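# Place four cartons flat on the low platform

## Task

Get all four cartons resting flat on the low platform, none on top of another and none overhanging its edges, each with the same face up as it had at the start; they must stay there with no help from the robot, and the arms must release them and move away at the end.

## Robot and tools

Robot: two arms, left_arm and right_arm, each ending in a vacuum suction cup instead of fingers. The controlled point is the cup point: the middle of the cup rim when nothing touches it. The cup points along the cup point's own +z axis. About 4 cm behind the rim the tool widens, with its body and wrist camera sticking out up to roughly 9 cm sideways, so leave clearance there.

Scene frame: origin on the table surface midway between the arms, +z up, +x out across the table, left_arm on the +y side. The arm names do not match left or right in camera pictures. Printed positions are in metres and may be slightly off, worse when an arm reaches far.

execute_actions(actions): actions is a list of actions; each action is a list of up to 15 rows, and each row lasts one control step of 1/30 s. If fewer than 15 rows are given, the last row is repeated to fill the action. Every row is one flat list of 14 numbers covering both arms, always all 14 even if one arm idles: left dx, dy, dz, rx, ry, rz, left suction, then right dx, dy, dz, rx, ry, rz, right suction. All values lie in -1 to 1. The first six per arm are an offset, not a pose: a target measured from where that cup point was when the action began (for a call's first action, from the pose last reported in this scene), expressed in the cup point's own axes. Each row is relative to that starting pose, not to the previous row. Scale: 1.0 equals 0.6 m for dx, dy, dz and 180 degrees of rotation; rx, ry, rz form a single rotation vector. Suction: a value above 0.01 switches it on, 0.01 or less switches it off, and it remains as last set, so repeat an arm's current suction value to leave it unchanged (sending 0 releases). An empty list just returns state and images.

Per step, the commanded pose is clamped to at most 70 mm and 16 degrees away from the measured pose, so large offsets take several actions; after an action an arm only continues to its last clamped pose. Position is favoured over orientation when both cannot be met. Elbows never lock fully straight.

move(target, speed, blocking): target is one 14-number row as above, an offset from the pose in the latest result that reports one, in cup-point axes, same scale. Both cup points travel in straight lines and finish together, taking 0.5 to 10 s; anything longer is cut off at 10 s before arrival. speed is path top speed in m/s, 0.002 to 0.5, default 0.25; turning is capped at twice that in rad/s. Paths ignore obstacles and the other arm, can lag, drift, and overshoot the speed, especially with a near-straight arm. Suction values are applied at the start. With blocking=false you get a result after 0.5 s while it keeps going; until it ends, execute_actions and new moves are rejected, so use wait or stop. The result adds a move: line with the ending (done, off_target, moving, held, fault) and active limits: paced means the sent pose was clipped, held means a safety check blocked steps (afterwards the arm may jump faster). Distance to target is reported per arm. If only one arm is named, the other finished fine.

wait(seconds): 0 to 10; lets time pass with the last commands held, returning early when a running move ends. stop(): brakes a running move; needs room, more at high speed; suction is unaffected. zoom_image(camera, region): camera is cam_high, cam_low, cam_left_wrist or cam_right_wrist (all 504x504); region is [x0, y0, x1, y1] in pixels from the top-left, at most 504 by 504. finished_scene(scene): pass the current scene's number once the cartons are placed, released and the arms are clear; it is final and reports success.

Results: a state line per arm with cup point position, orientation quaternion (wxyz) and linear/angular velocity; joint positions and torques (torques include offsets, scaling and noise, nonzero even in free air); Hand target lines showing where the controller is now steering; suction_measured and part_present. A pose unreachable line means a clearance check altered or blocked that arm's command.

Picking: turn suction on and press the 36 mm rim flat onto a smooth flat face of a carton, fully inside its edges and away from seams or holes. suction_measured near 0 means no seal; 0.83 or more means airtight; lower means leakage. part_present goes to 1 at 0.50 and back to 0 below 0.45. Under vacuum the cup shortens, so the carton sits up to about 12 mm nearer the tool than the cup point implies; vacuum alone can lift a light carton. To release, set the carton down on the platform first, then turn suction off, and back off at least 15 mm before assuming it is free. If the cup seals to the table, switch suction off to free it.

Cautions: keep each carton's top face up and set it down gently, fully on the platform and not on another carton. Nothing may leave the table. Cartons may occasionally be nudged by outside forces, so check positions before finishing. Do not let the arms collide or push each other. Faster contact and targets further beyond a surface mean harder pushes. If a joint hits its load limit (waist and shoulder 47, upper arm roll, elbow and forearm roll 28.2, wrist pitch and wrist roll 18.8 N m) that arm backs off, freezes 10 s and drops the rest of the call. Holding loads heats motors: a MOTOR HOT line appears from 65 °C and at 80 °C the arm is braked until cool (OVER-TEMPERATURE FAULT). Joint ranges in rad: waist and both rolls ±6.283, shoulder -2.059 to 2.094, elbow -0.192 to 3.927, wrist pitch -1.693 to 3.142. The robot keeps holding its last command between replies.

Each tool is called after "Request:" as name(argument=value, ...) on one line, values as JSON.

## Session

Request:
execute_actions(actions=[])

Scene clock: 0.00 s.
left_arm: end_effector_position=(+0.4202, +0.4722, +0.2432) suction_measured=0.00 part_present=0 end_effector_quat_wxyz=(+0.000, -0.305, +0.952, +0.001) end_effector_velocity=(+0.000, +0.000, +0.001) end_effector_angular_velocity=(-0.000, -0.001, +0.001) | right_arm: end_effector_position=(+0.4260, -0.3284, +0.2462) suction_measured=0.00 part_present=0 end_effector_quat_wxyz=(+0.004, +0.271, +0.963, +0.001) end_effector_velocity=(+0.000, -0.000, -0.001) end_effector_angular_velocity=(+0.000, +0.002, -0.000)
Joint positions: left_arm=[-0.001 -0.251 -0.001  0.917  0.002  1.168  1.832] | right_arm=[ 0.003 -0.253  0.001  0.923  0.     1.167  2.878]
Joint velocities: left_arm=[ 0.     0.     0.     0.002 -0.     0.    -0.   ] | right_arm=[ 0.     0.002 -0.001  0.001 -0.     0.    -0.   ]
Joint torques (N m, as the arm reports them, + toward a larger angle): no reading
Hand target (left_arm): +0.420, +0.472, +0.243; +0.000, -0.305, +0.952, +0.001
Hand target (right_arm): +0.426, -0.328, +0.246; +0.004, +0.271, +0.963, +0.001

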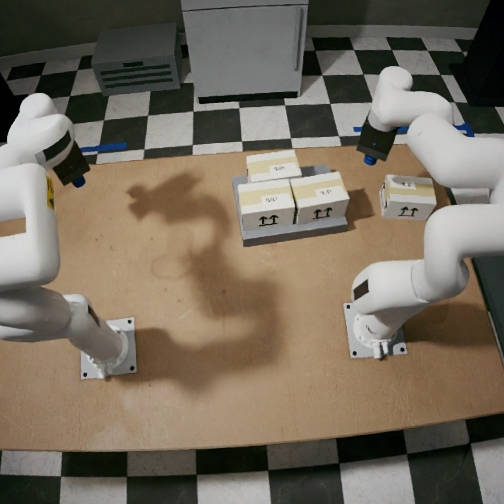

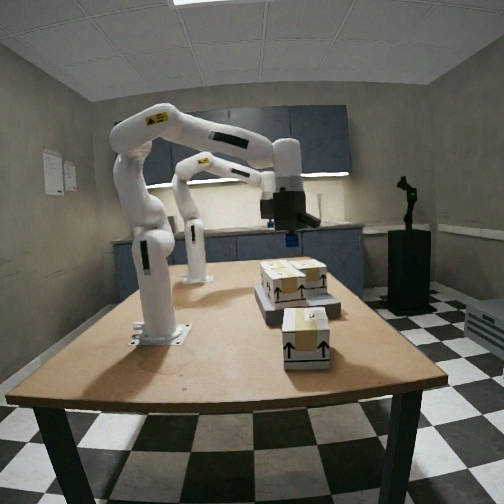

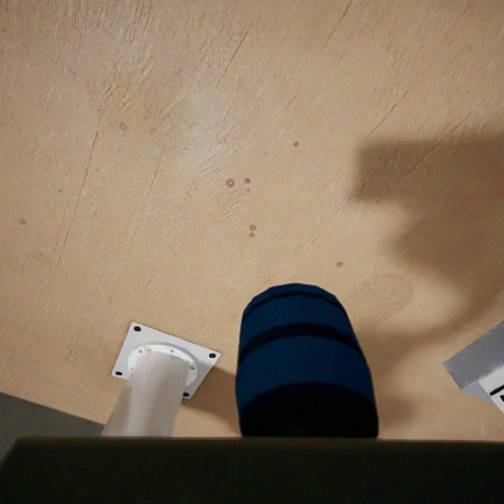

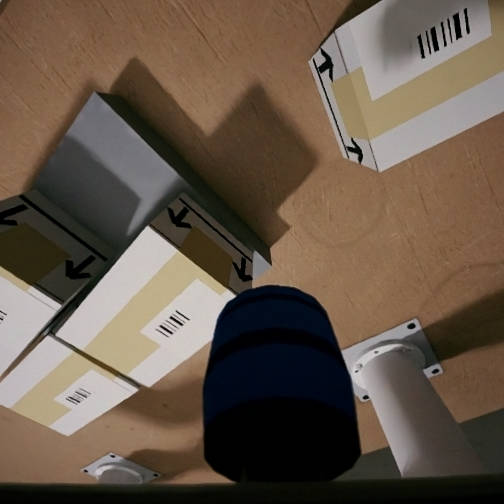

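Request:
move(target=[0,0,0,0,0,0,0,0.057,0.395,-0.125,0,0,0.826,0], speed=0.5)

Scene clock: 9.50 s.
left_arm: end_effector_position=(+0.4202, +0.4722, +0.2432) suction_measured=0.00 part_present=0 end_effector_quat_wxyz=(+0.000, -0.305, +0.952, +0.001) end_effector_velocity=(+0.001, +0.000, +0.001) end_effector_angular_velocity=(+0.000, -0.003, +0.000) | right_arm: end_effector_position=(+0.5202, -0.1083, +0.3216) suction_measured=0.00 part_present=0 end_effector_quat_wxyz=(-0.002, +1.000, -0.001, +0.004) end_effector_velocity=(-0.001, +0.002, +0.001) end_effector_angular_velocity=(-0.003, +0.005, -0.005)
Joint positions: left_arm=[-0.001 -0.251 -0.001  0.917  0.002  1.168  1.832] | right_arm=[ 0.151  0.212  0.324  1.652 -0.068  1.442  5.945]
Joint velocities: left_arm=[ 0.    -0.001  0.     0.001  0.    -0.002  0.   ] | right_arm=[ 0.005  0.009  0.003  0.016 -0.004  0.014  0.012]
Joint torques (N m, as the arm reports them, + toward a larger angle): left_arm=[  0.34 -14.34   0.3   13.88  -0.69  -2.11  -0.34] | right_arm=[ -1.02 -28.64   0.99  16.68   0.13  -1.01   0.3 ]
Hand target (left_arm): +0.420, +0.472, +0.243; +0.000, -0.305, +0.952, +0.001
Hand target (right_arm): +0.520, -0.108, +0.322; -0.002, +1.000, -0.001, +0.004
Off the commanded pose (left_arm): 0.000 m, 0 deg.
Off the commanded pose (right_arm): 0.001 m, 0 deg.
move: done

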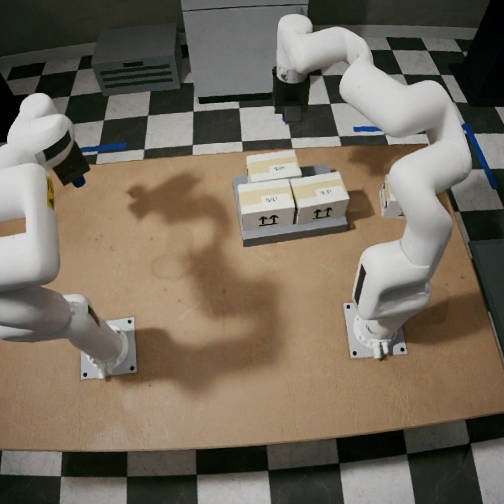

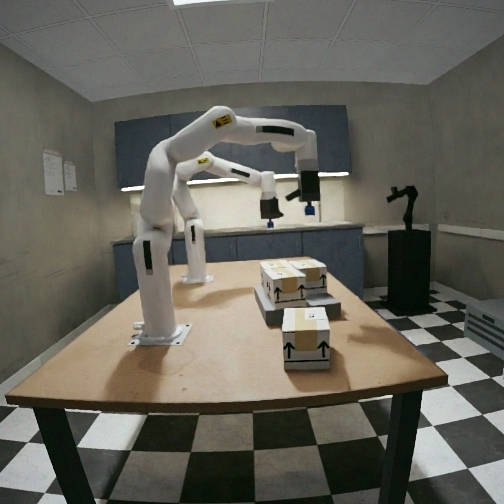

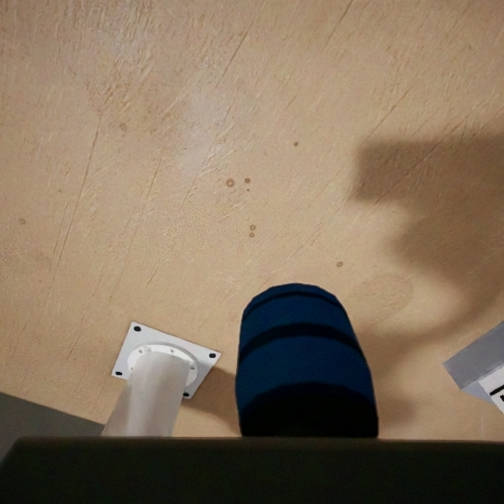

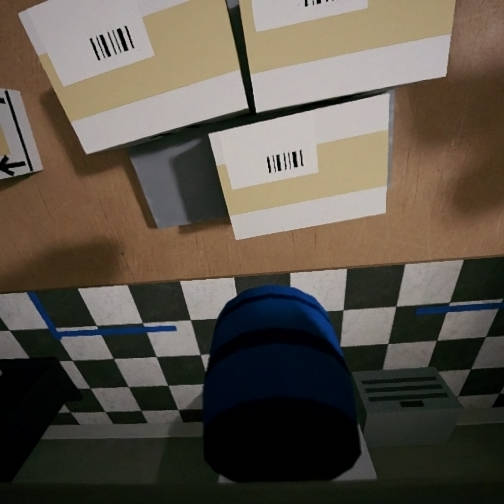

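Request:
move(target=[0,0,0,0,0,0,0,-0.037,-0.09,0,0,0,0,0])

Request:
move(target=[0,0,0,0,0,0,0,0,0,0.255,0,0,0,0])

Scene clock: 16.03 s.
left_arm: end_effector_position=(+0.4202, +0.4722, +0.2432) suction_measured=0.00 part_present=0 end_effector_quat_wxyz=(+0.000, -0.305, +0.952, +0.001) end_effector_velocity=(-0.000, -0.001, +0.000) end_effector_angular_velocity=(+0.001, +0.001, -0.002) | right_arm: end_effector_position=(+0.4985, -0.0548, +0.3216) suction_measured=0.00 part_present=0 end_effector_quat_wxyz=(-0.002, +1.000, -0.001, +0.004) end_effector_velocity=(-0.002, +0.005, +0.001) end_effector_angular_velocity=(+0.000, -0.001, +0.006)
Joint positions: left_arm=[-0.001 -0.251 -0.001  0.917  0.002  1.168  1.832] | right_arm=[ 0.226  0.23   0.366  1.672 -0.083  1.447  6.062]
Joint velocities: left_arm=[ 0.001 -0.    -0.002  0.001  0.     0.001  0.   ] | right_arm=[ 0.007  0.002  0.003  0.004 -0.002  0.002  0.004]
Joint torques (N m, as the arm reports them, + toward a larger angle): left_arm=[  0.32 -14.38   0.39  14.31  -0.81  -2.04  -0.31] | right_arm=[ -0.95 -28.78   1.33  16.81   0.15  -0.91   0.23]
Hand target (left_arm): +0.420, +0.472, +0.243; +0.000, -0.305, +0.952, +0.001
Hand target (right_arm): +0.498, -0.054, +0.322; -0.002, +1.000, -0.001, +0.004
Off the commanded pose (left_arm): 0.000 m, 0 deg.
Off the commanded pose (right_arm): 0.001 m, 0 deg.
move: done

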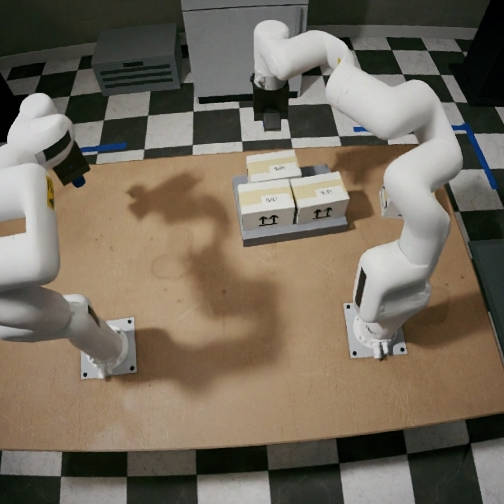

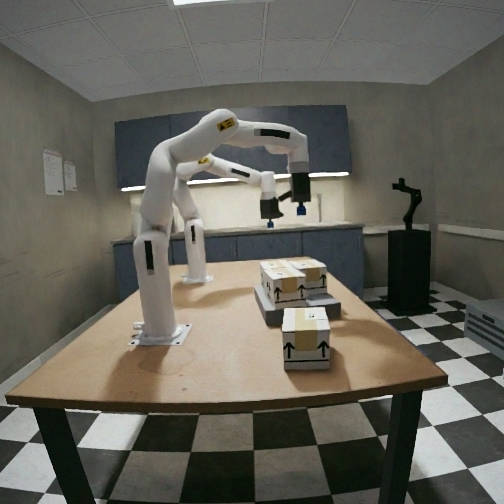

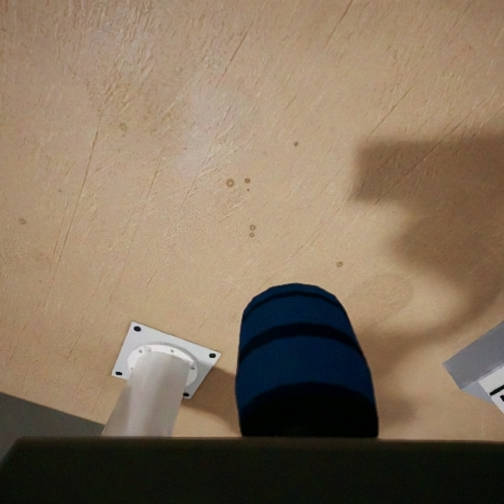

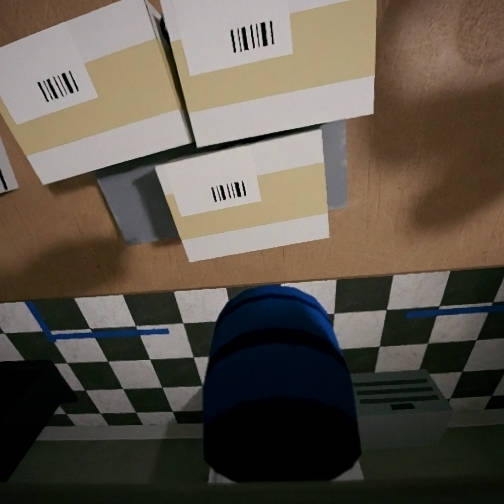

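Scene clock: 17.23 s.
left_arm: end_effector_position=(+0.4202, +0.4722, +0.2432) suction_measured=0.00 part_present=0 end_effector_quat_wxyz=(+0.000, -0.305, +0.952, +0.001) end_effector_velocity=(-0.001, +0.000, -0.001) end_effector_angular_velocity=(-0.001, +0.003, +0.001) | right_arm: end_effector_position=(+0.4996, -0.0543, +0.1692) suction_measured=0.00 part_present=0 end_effector_quat_wxyz=(-0.002, +1.000, -0.001, +0.005) end_effector_velocity=(-0.002, -0.001, -0.005) end_effector_angular_velocity=(-0.003, +0.007, -0.001)
Joint positions: left_arm=[-0.001 -0.251 -0.001  0.917  0.002  1.168  1.832] | right_arm=[ 0.22   0.293  0.352  1.313 -0.117  1.03   6.087]
Joint velocities: left_arm=[-0.001  0.001  0.002 -0.002  0.     0.    -0.   ] | right_arm=[ 0.001  0.005 -0.001 -0.007 -0.001 -0.004  0.002]
Joint torques (N m, as the arm reports them, + toward a larger angle): left_arm=[  0.2  -14.3    0.19  14.35  -0.62  -2.18  -0.37] | right_arm=[ -0.91 -29.73   1.6   16.32   0.24  -0.9    0.2 ]
Hand target (left_arm): +0.420, +0.472, +0.243; +0.000, -0.305, +0.952, +0.001
Hand target (right_arm): +0.499, -0.054, +0.169; -0.002, +1.000, -0.002, +0.004
Off the commanded pose (left_arm): 0.000 m, 0 deg.
Off the commanded pose (right_arm): 0.001 m, 0 deg.
move: done

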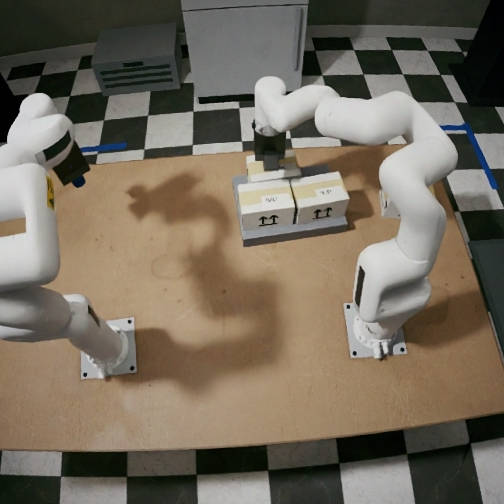

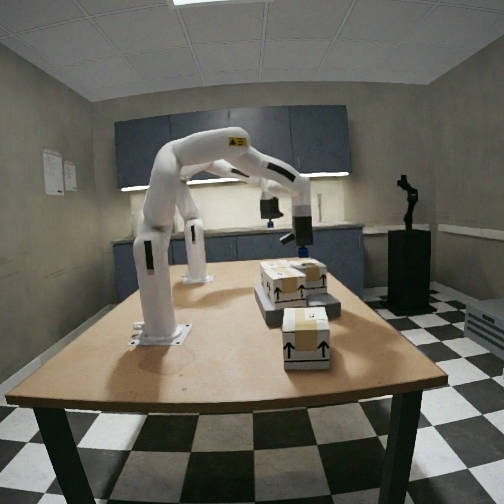

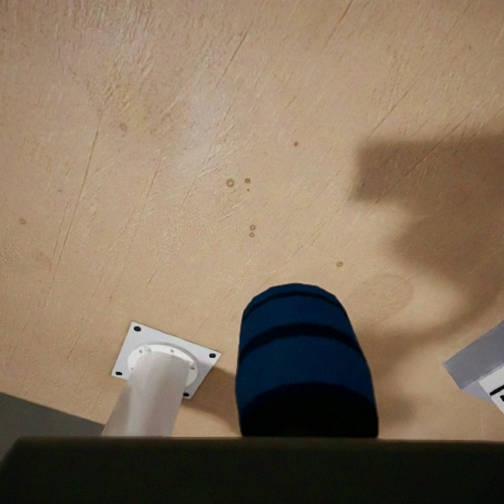

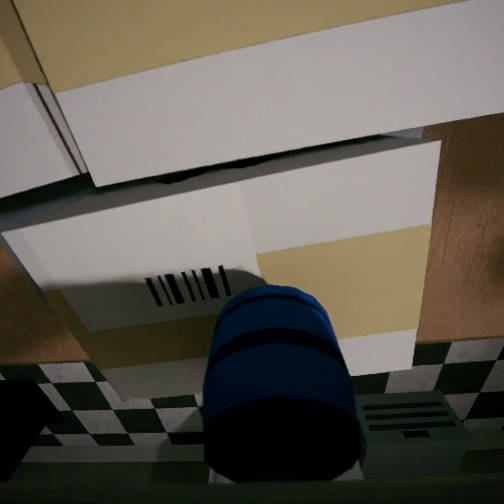

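Request:
move(target=[0,0,0,0,0,0,0,0,0.025,0.015,0,0,0,0], speed=0.05)

Request:
move(target=[0,0,0,0,0,0,0,0,0,0.03,0,0,0,1], speed=0.03)

Request:
move(target=[0,0,0,0,0,0,0,0,0,-0.015,0,0,0,1], speed=0.03)

Request:
move(target=[0,0,0,0,0,0,0,-0.008,-0.065,0,0,0,0,1], speed=0.05)

Request:
move(target=[0,0,0,0,0,0,0,0,0,0.02,0,0,0,1], speed=0.03)

Request:
move(target=[0,0,0,0,0,0,0,0,0,0,0,0,0,0])

Request:
move(target=[0,0,0,0,0,0,0,0,0,-0.3,0,0,0,0])

Scene clock: 28.80 s.
left_arm: end_effector_position=(+0.4202, +0.4722, +0.2432) suction_measured=0.00 part_present=0 end_effector_quat_wxyz=(+0.000, -0.305, +0.952, +0.001) end_effector_velocity=(-0.001, -0.000, -0.001) end_effector_angular_velocity=(+0.000, +0.004, -0.000) | right_arm: end_effector_position=(+0.4996, -0.0691, +0.1602) suction_measured=0.00 part_present=0 end_effector_quat_wxyz=(-0.002, +1.000, -0.001, +0.005) end_effector_velocity=(+0.000, -0.001, -0.001) end_effector_angular_velocity=(+0.000, -0.001, +0.001)
Joint positions: left_arm=[-0.001 -0.251 -0.001  0.917  0.002  1.168  1.832] | right_arm=[ 0.199  0.279  0.344  1.268 -0.111  0.997  6.06 ]
Joint velocities: left_arm=[ 0.001  0.    -0.001 -0.003  0.     0.    -0.   ] | right_arm=[-0.002 -0.001 -0.001 -0.003 -0.    -0.004 -0.003]
Joint torques (N m, as the arm reports them, + toward a larger angle): left_arm=[  0.64 -14.55   0.14  14.03  -0.77  -2.27  -0.4 ] | right_arm=[ -0.89 -28.96   1.41  16.32   0.33  -0.82   0.31]
Hand target (left_arm): +0.420, +0.472, +0.243; +0.000, -0.305, +0.952, +0.001
Hand target (right_arm): +0.500, -0.069, +0.160; -0.002, +1.000, -0.001, +0.005
Off the commanded pose (left_arm): 0.000 m, 0 deg.
Off the commanded pose (right_arm): 0.000 m, 0 deg.
move: done

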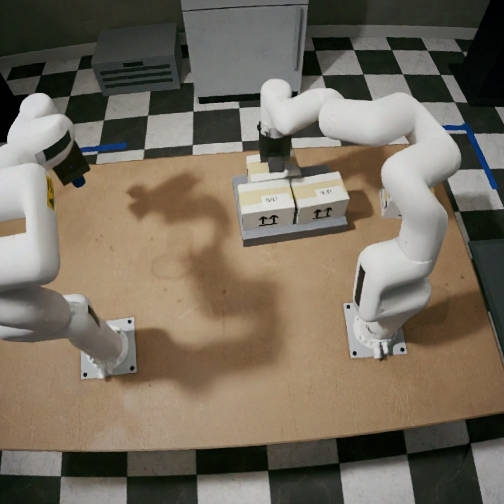

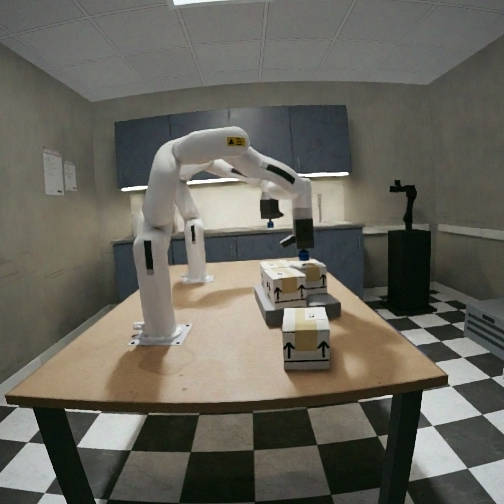

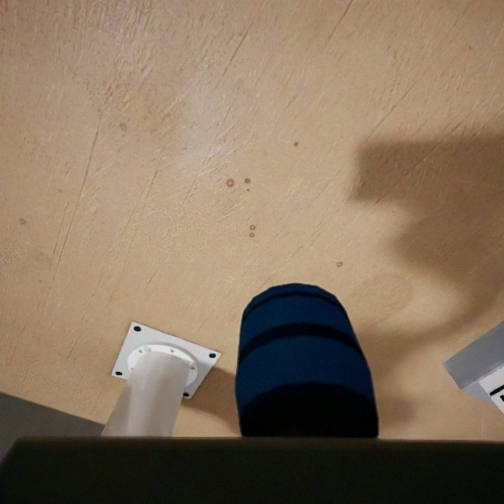

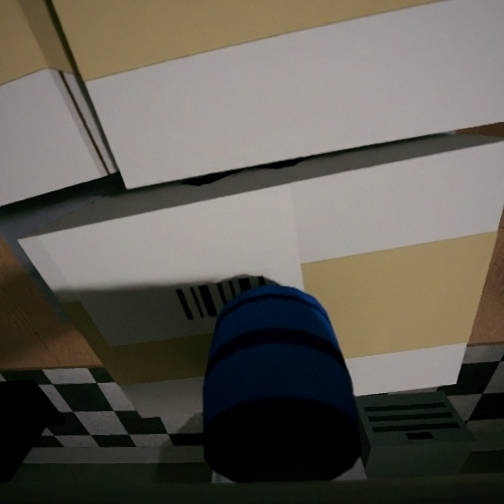

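Scene clock: 29.70 s.
left_arm: end_effector_position=(+0.4202, +0.4722, +0.2432) suction_measured=0.00 part_present=0 end_effector_quat_wxyz=(+0.000, -0.305, +0.952, +0.001) end_effector_velocity=(-0.001, +0.001, -0.001) end_effector_angular_velocity=(-0.001, +0.003, +0.001) | right_arm: end_effector_position=(+0.4996, -0.0691, +0.1422) suction_measured=0.95 part_present=1 end_effector_quat_wxyz=(-0.002, +1.000, -0.001, +0.004) end_effector_velocity=(+0.003, +0.003, +0.003) end_effector_angular_velocity=(+0.006, -0.012, +0.000)
Joint positions: left_arm=[-0.001 -0.251 -0.001  0.917  0.002  1.168  1.832] | right_arm=[ 0.202  0.302  0.34   1.245 -0.123  0.953  6.067]
Joint velocities: left_arm=[ 0.     0.001  0.001 -0.003 -0.    -0.     0.001] | right_arm=[-0.    -0.002  0.003  0.004 -0.001 -0.008  0.002]
Joint torques (N m, as the arm reports them, + toward a larger angle): left_arm=[  0.44 -14.54   0.27  13.98  -1.12  -2.26  -0.31] | right_arm=[ -1.2  -32.55   1.84  18.08   0.16  -1.13   0.25]
Hand target (left_arm): +0.420, +0.472, +0.243; +0.000, -0.305, +0.952, +0.001
Hand target (right_arm): +0.500, -0.069, +0.142; -0.002, +1.000, -0.001, +0.005
Off the commanded pose (left_arm): 0.000 m, 0 deg.
Off the commanded pose (right_arm): 0.000 m, 0 deg.
move: done

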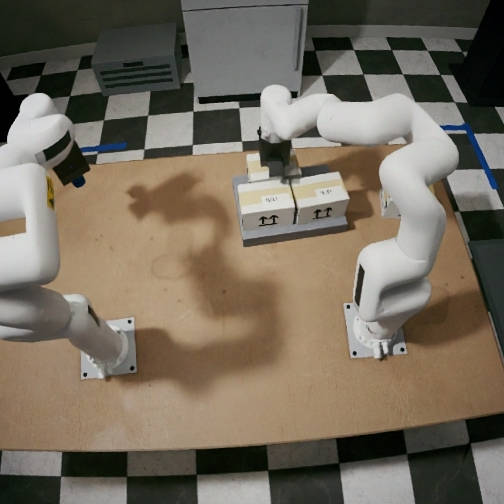

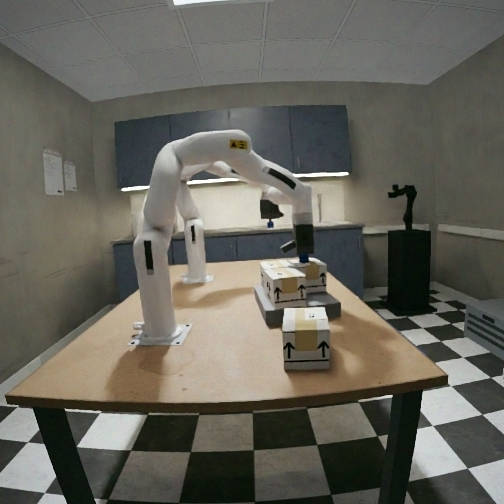

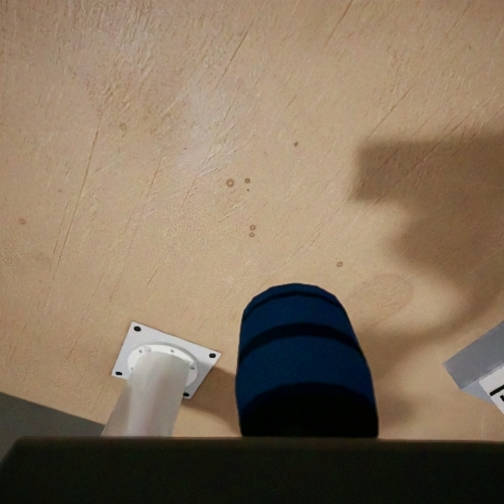

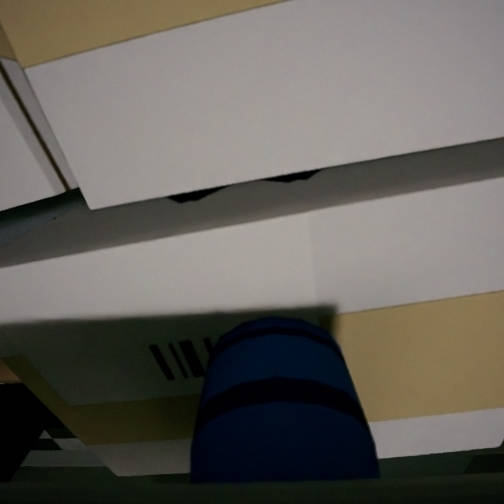

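Scene clock: 30.47 s.
left_arm: end_effector_position=(+0.4202, +0.4722, +0.2432) suction_measured=0.00 part_present=0 end_effector_quat_wxyz=(+0.000, -0.305, +0.952, +0.001) end_effector_velocity=(-0.000, +0.000, -0.000) end_effector_angular_velocity=(-0.000, +0.001, +0.001) | right_arm: end_effector_position=(+0.4995, -0.0692, +0.1510) suction_measured=1.00 part_present=1 end_effector_quat_wxyz=(-0.002, +1.000, -0.001, +0.004) end_effector_velocity=(-0.001, +0.000, +0.000) end_effector_angular_velocity=(-0.001, +0.002, +0.001)
Joint positions: left_arm=[-0.001 -0.251 -0.001  0.917  0.002  1.168  1.832] | right_arm=[ 0.2    0.29   0.342  1.256 -0.117  0.975  6.064]
Joint velocities: left_arm=[-0.    -0.     0.001 -0.     0.     0.001 -0.   ] | right_arm=[ 0.    -0.001  0.001 -0.     0.     0.004  0.001]
Joint torques (N m, as the arm reports them, + toward a larger angle): left_arm=[  0.45 -14.26   0.27  13.89  -0.96  -2.3   -0.21] | right_arm=[ -1.08 -32.5    1.67  18.26   0.14  -1.13   0.29]
Hand target (left_arm): +0.420, +0.472, +0.243; +0.000, -0.305, +0.952, +0.001
Hand target (right_arm): +0.500, -0.069, +0.151; -0.002, +1.000, -0.001, +0.004
Off the commanded pose (left_arm): 0.000 m, 0 deg.
Off the commanded pose (right_arm): 0.000 m, 0 deg.
move: done

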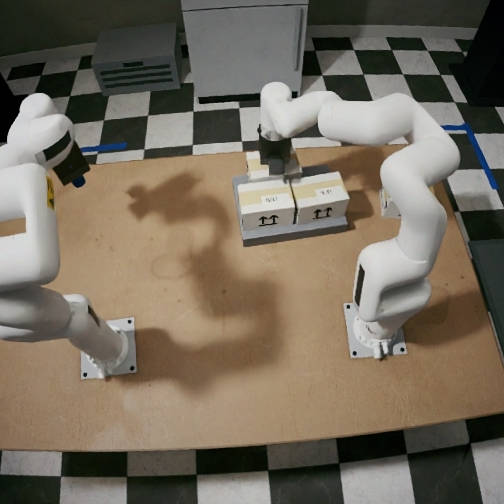

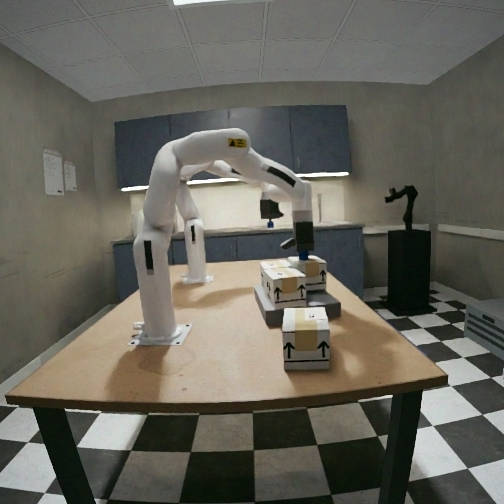

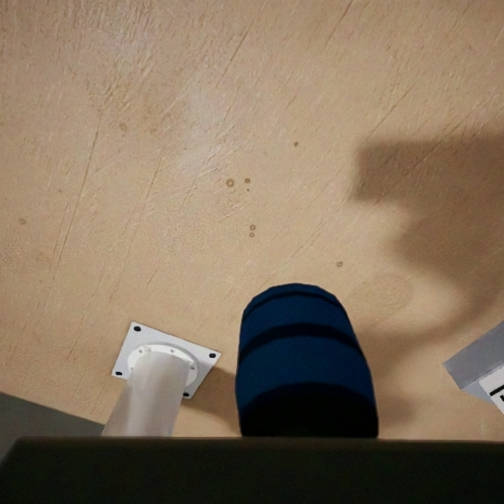

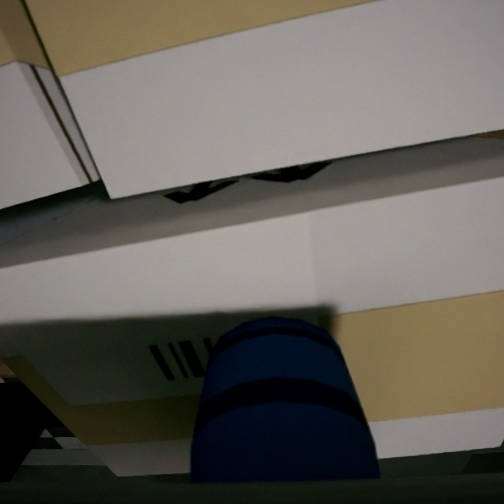

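Scene clock: 31.60 s.
left_arm: end_effector_position=(+0.4202, +0.4722, +0.2432) suction_measured=0.00 part_present=0 end_effector_quat_wxyz=(+0.000, -0.305, +0.952, +0.001) end_effector_velocity=(+0.000, +0.000, -0.000) end_effector_angular_velocity=(-0.000, -0.000, +0.000) | right_arm: end_effector_position=(+0.4949, -0.0304, +0.1511) suction_measured=1.00 part_present=1 end_effector_quat_wxyz=(-0.002, +1.000, -0.002, +0.004) end_effector_velocity=(+0.002, -0.001, -0.000) end_effector_angular_velocity=(-0.002, -0.000, -0.008)
Joint positions: left_arm=[-0.001 -0.251 -0.001  0.917  0.002  1.168  1.832] | right_arm=[ 0.26   0.342  0.359  1.324 -0.141  0.997  6.145]
Joint velocities: left_arm=[ 0.  0.  0.  0. -0. -0.  0.] | right_arm=[-0.001  0.004 -0.002  0.005 -0.003  0.002  0.007]
Joint torques (N m, as the arm reports them, + toward a larger angle): left_arm=[  0.23 -14.69   0.06  14.25  -0.81  -2.13  -0.4 ] | right_arm=[ -0.78 -34.15   2.2   18.36   0.25  -1.2    0.21]
Hand target (left_arm): +0.420, +0.472, +0.243; +0.000, -0.305, +0.952, +0.001
Hand target (right_arm): +0.495, -0.030, +0.151; -0.003, +1.000, -0.001, +0.004
Off the commanded pose (left_arm): 0.000 m, 0 deg.
Off the commanded pose (right_arm): 0.000 m, 0 deg.
move: done

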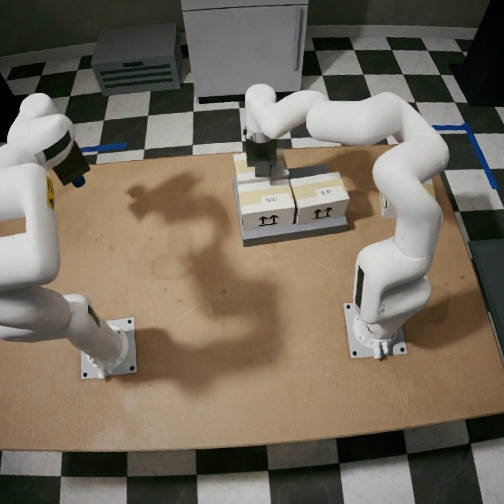

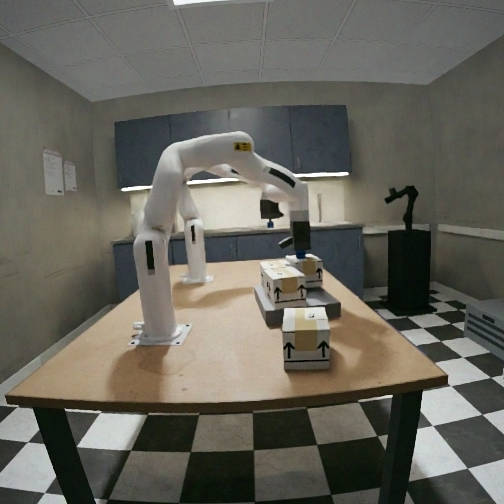

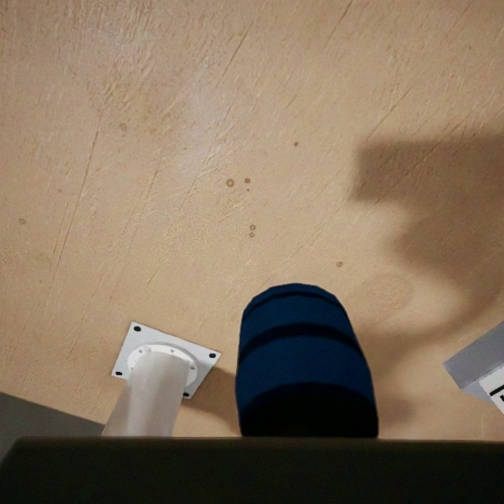

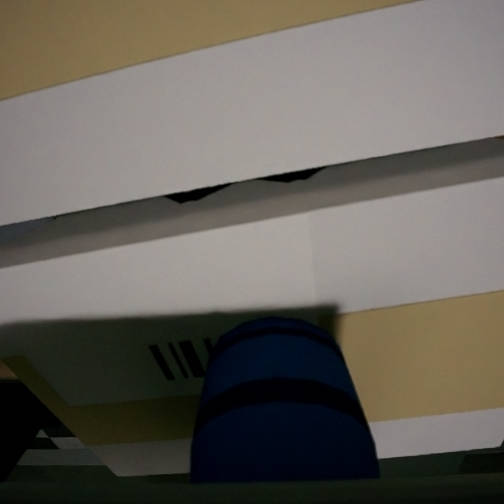

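Scene clock: 32.37 s.
left_arm: end_effector_position=(+0.4202, +0.4722, +0.2432) suction_measured=0.00 part_present=0 end_effector_quat_wxyz=(+0.000, -0.305, +0.952, +0.001) end_effector_velocity=(+0.000, +0.001, +0.000) end_effector_angular_velocity=(-0.000, -0.001, +0.002) | right_arm: end_effector_position=(+0.4950, -0.0304, +0.1392) suction_measured=1.00 part_present=1 end_effector_quat_wxyz=(-0.003, +1.000, -0.002, +0.004) end_effector_velocity=(+0.001, +0.002, +0.000) end_effector_angular_velocity=(+0.003, -0.004, +0.000)
Joint positions: left_arm=[-0.001 -0.251 -0.001  0.917  0.002  1.168  1.832] | right_arm=[ 0.262  0.357  0.356  1.309 -0.149  0.968  6.15 ]
Joint velocities: left_arm=[-0.001  0.001  0.002  0.001  0.    -0.    -0.   ] | right_arm=[ 0.     0.001  0.001  0.001 -0.001 -0.005  0.002]
Joint torques (N m, as the arm reports them, + toward a larger angle): left_arm=[  0.53 -14.63   0.27  13.95  -0.88  -2.15  -0.25] | right_arm=[ -1.   -34.21   2.15  18.18   0.28  -1.12   0.32]
Hand target (left_arm): +0.420, +0.472, +0.243; +0.000, -0.305, +0.952, +0.001
Hand target (right_arm): +0.495, -0.030, +0.139; -0.002, +1.000, -0.002, +0.004
Off the commanded pose (left_arm): 0.000 m, 0 deg.
Off the commanded pose (right_arm): 0.000 m, 0 deg.
move: done

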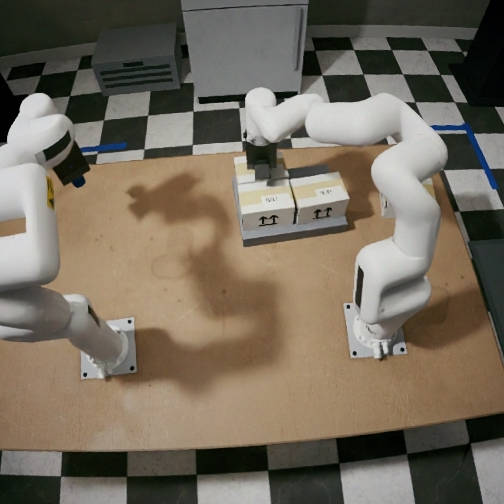

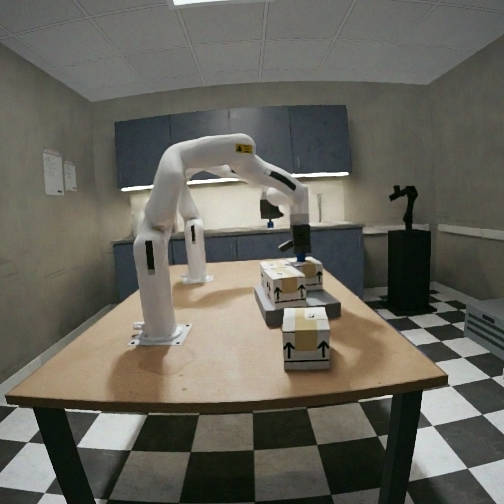

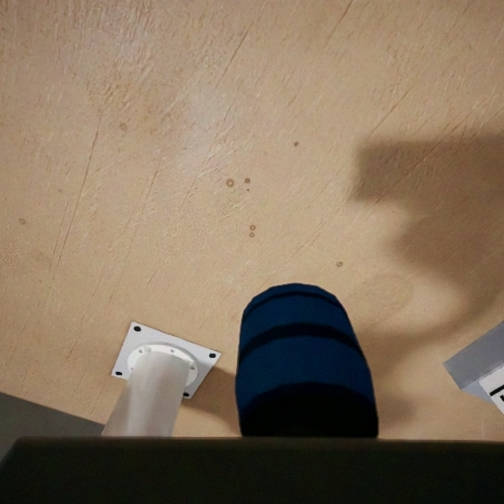

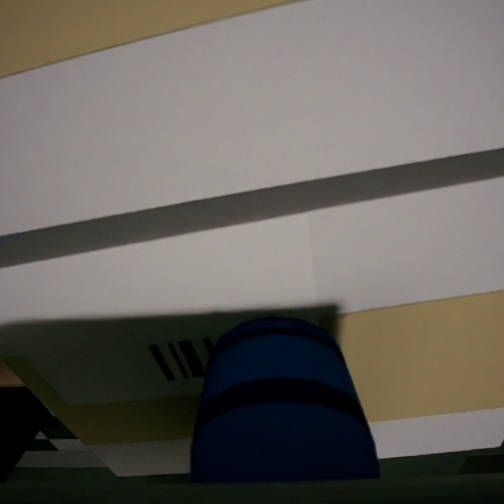

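Scene clock: 32.87 s.
left_arm: end_effector_position=(+0.4202, +0.4722, +0.2432) suction_measured=0.00 part_present=0 end_effector_quat_wxyz=(+0.000, -0.305, +0.952, +0.001) end_effector_velocity=(+0.000, +0.000, +0.001) end_effector_angular_velocity=(+0.000, -0.002, +0.000) | right_arm: end_effector_position=(+0.4958, -0.0299, +0.1404) suction_measured=0.00 part_present=0 end_effector_quat_wxyz=(-0.003, +1.000, -0.002, +0.006) end_effector_velocity=(-0.001, -0.000, -0.003) end_effector_angular_velocity=(-0.002, +0.005, +0.001)
Joint positions: left_arm=[-0.001 -0.251 -0.001  0.917  0.002  1.168  1.832] | right_arm=[ 0.261  0.356  0.356  1.311 -0.149  0.967  6.15 ]
Joint velocities: left_arm=[ 0.001 -0.    -0.     0.001  0.    -0.    -0.   ] | right_arm=[-0.     0.004  0.001 -0.002 -0.     0.     0.   ]
Joint torques (N m, as the arm reports them, + toward a larger angle): left_arm=[ -0.01 -14.19   0.26  13.99  -0.77  -1.97  -0.38] | right_arm=[ -1.21 -25.08   1.39  11.97   0.15  -0.37   0.28]
Hand target (left_arm): +0.420, +0.472, +0.243; +0.000, -0.305, +0.952, +0.001
Hand target (right_arm): +0.495, -0.030, +0.139; -0.003, +1.000, -0.002, +0.004
Off the commanded pose (left_arm): 0.000 m, 0 deg.
Off the commanded pose (right_arm): 0.001 m, 0 deg.
move: done

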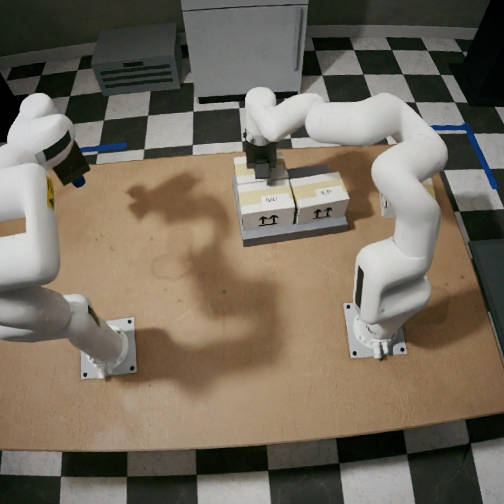

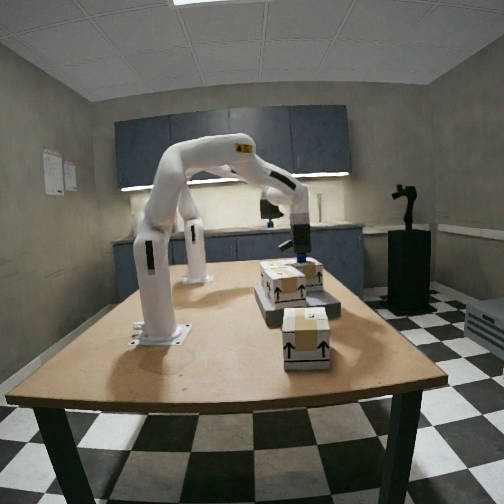

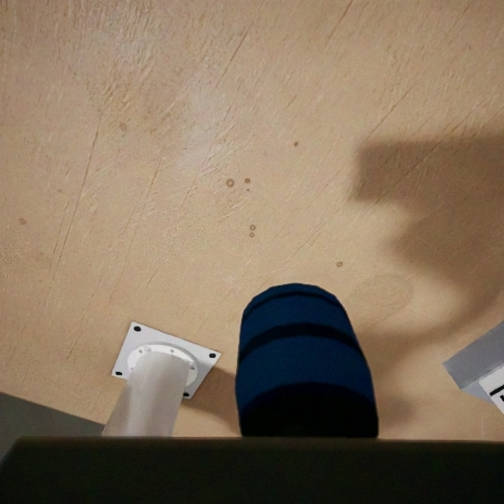

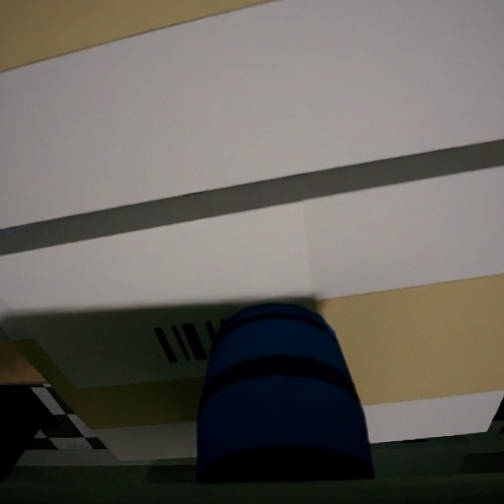

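Scene clock: 34.10 s.
left_arm: end_effector_position=(+0.4202, +0.4722, +0.2432) suction_measured=0.00 part_present=0 end_effector_quat_wxyz=(+0.000, -0.305, +0.952, +0.001) end_effector_velocity=(-0.000, +0.001, +0.000) end_effector_angular_velocity=(-0.000, -0.000, +0.001) | right_arm: end_effector_position=(+0.4939, -0.0308, +0.3194) suction_measured=0.00 part_present=0 end_effector_quat_wxyz=(-0.003, +1.000, -0.001, +0.005) end_effector_velocity=(+0.001, +0.002, +0.009) end_effector_angular_velocity=(+0.002, -0.005, +0.001)
Joint positions: left_arm=[-0.001 -0.251 -0.001  0.917  0.002  1.168  1.832] | right_arm=[ 0.265  0.26   0.378  1.702 -0.097  1.448  6.112]
Joint velocities: left_arm=[ 0.001 -0.001  0.001 -0.    -0.    -0.     0.   ] | right_arm=[ 0.006  0.006  0.     0.032 -0.004  0.021  0.002]
Joint torques (N m, as the arm reports them, + toward a larger angle): left_arm=[ -0.18 -14.81   0.12  14.14  -1.13  -2.13  -0.38] | right_arm=[ -1.32 -29.27   1.35  17.13   0.27  -0.71   0.3 ]
Hand target (left_arm): +0.420, +0.472, +0.243; +0.000, -0.305, +0.952, +0.001
Hand target (right_arm): +0.494, -0.031, +0.320; -0.003, +1.000, -0.001, +0.006
Off the commanded pose (left_arm): 0.000 m, 0 deg.
Off the commanded pose (right_arm): 0.001 m, 0 deg.
move: done

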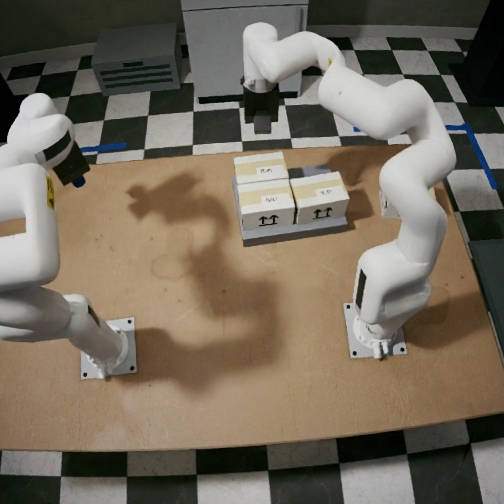

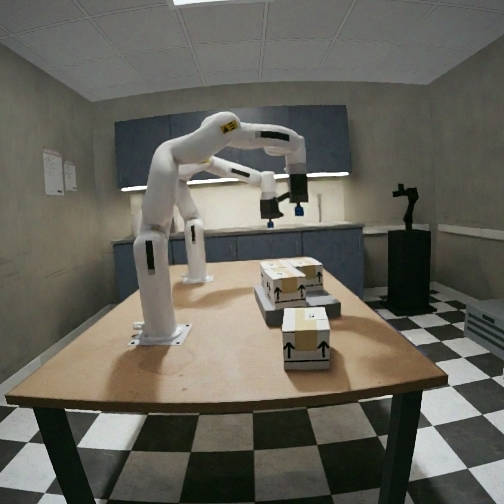

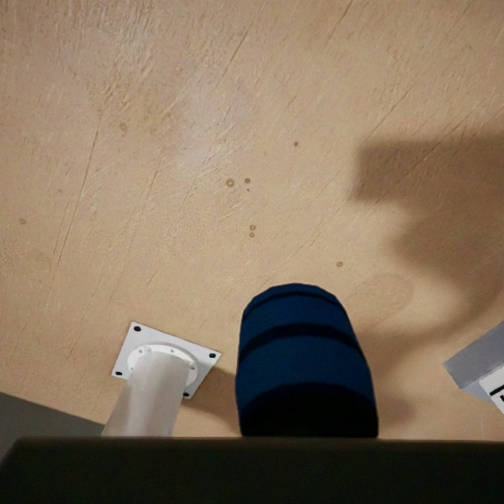

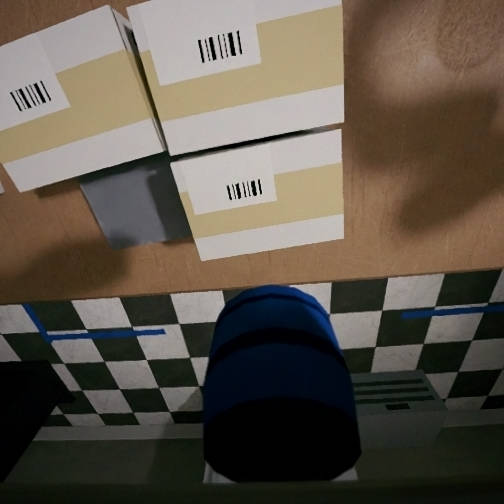

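Good. Now fourth carton, about (.44,-.47), z .273.

Request:
move(target=[0,0,0,0,0,0,0,-0.09,0.73,0.075,0,0,0.09,0], speed=0.35)

Scene clock: 38.40 s.
left_arm: end_effector_position=(+0.4202, +0.4722, +0.2432) suction_measured=0.00 part_present=0 end_effector_quat_wxyz=(+0.000, -0.305, +0.952, +0.001) end_effector_velocity=(+0.000, +0.000, -0.000) end_effector_angular_velocity=(-0.000, -0.000, +0.001) | right_arm: end_effector_position=(+0.4385, -0.4692, +0.2733) suction_measured=0.00 part_present=0 end_effector_quat_wxyz=(-0.000, +0.990, -0.142, +0.006) end_effector_velocity=(-0.001, -0.004, -0.001) end_effector_angular_velocity=(+0.001, +0.002, -0.006)
Joint positions: left_arm=[-0.001 -0.251 -0.001  0.917  0.002  1.168  1.832] | right_arm=[-0.218 -0.135 -0.097  1.117 -0.011  1.24   5.44 ]
Joint velocities: left_arm=[-0.     0.     0.001 -0.     0.    -0.001 -0.001] | right_arm=[-0.004  0.003 -0.005  0.001  0.     0.    -0.003]
Joint torques (N m, as the arm reports them, + toward a larger angle): left_arm=[  0.07 -14.16   0.16  14.17  -0.78  -2.01  -0.38] | right_arm=[ -0.88 -19.71   0.39  17.07   0.17  -0.87   0.23]
Hand target (left_arm): +0.420, +0.472, +0.243; +0.000, -0.305, +0.952, +0.001
Hand target (right_arm): +0.438, -0.470, +0.273; -0.000, +0.990, -0.142, +0.006
Off the commanded pose (left_arm): 0.000 m, 0 deg.
Off the commanded pose (right_arm): 0.002 m, 0 deg.
move: done

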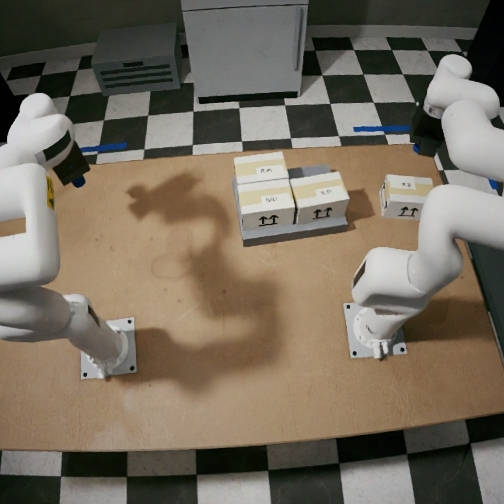

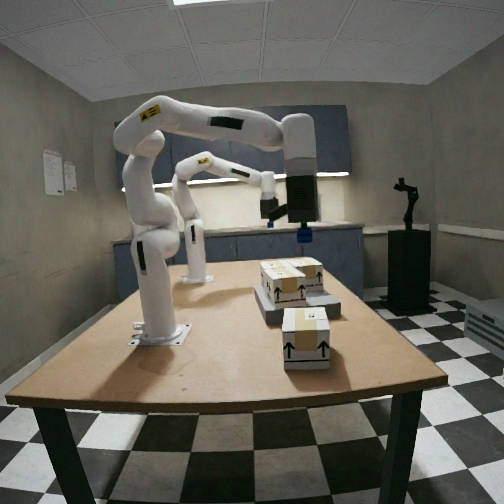

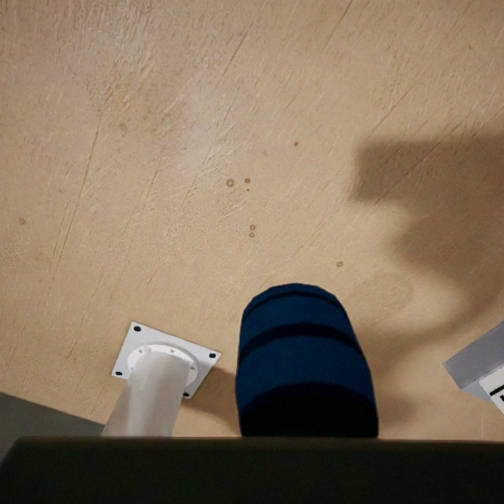

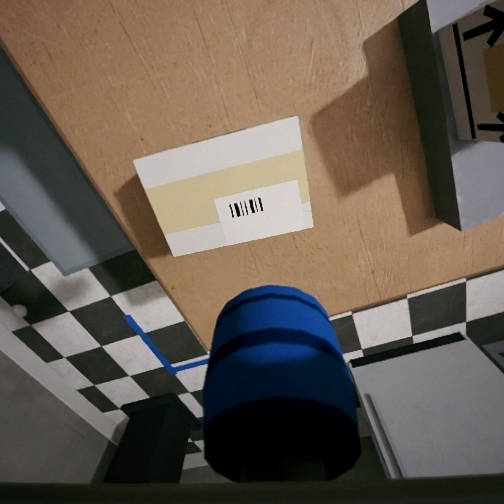

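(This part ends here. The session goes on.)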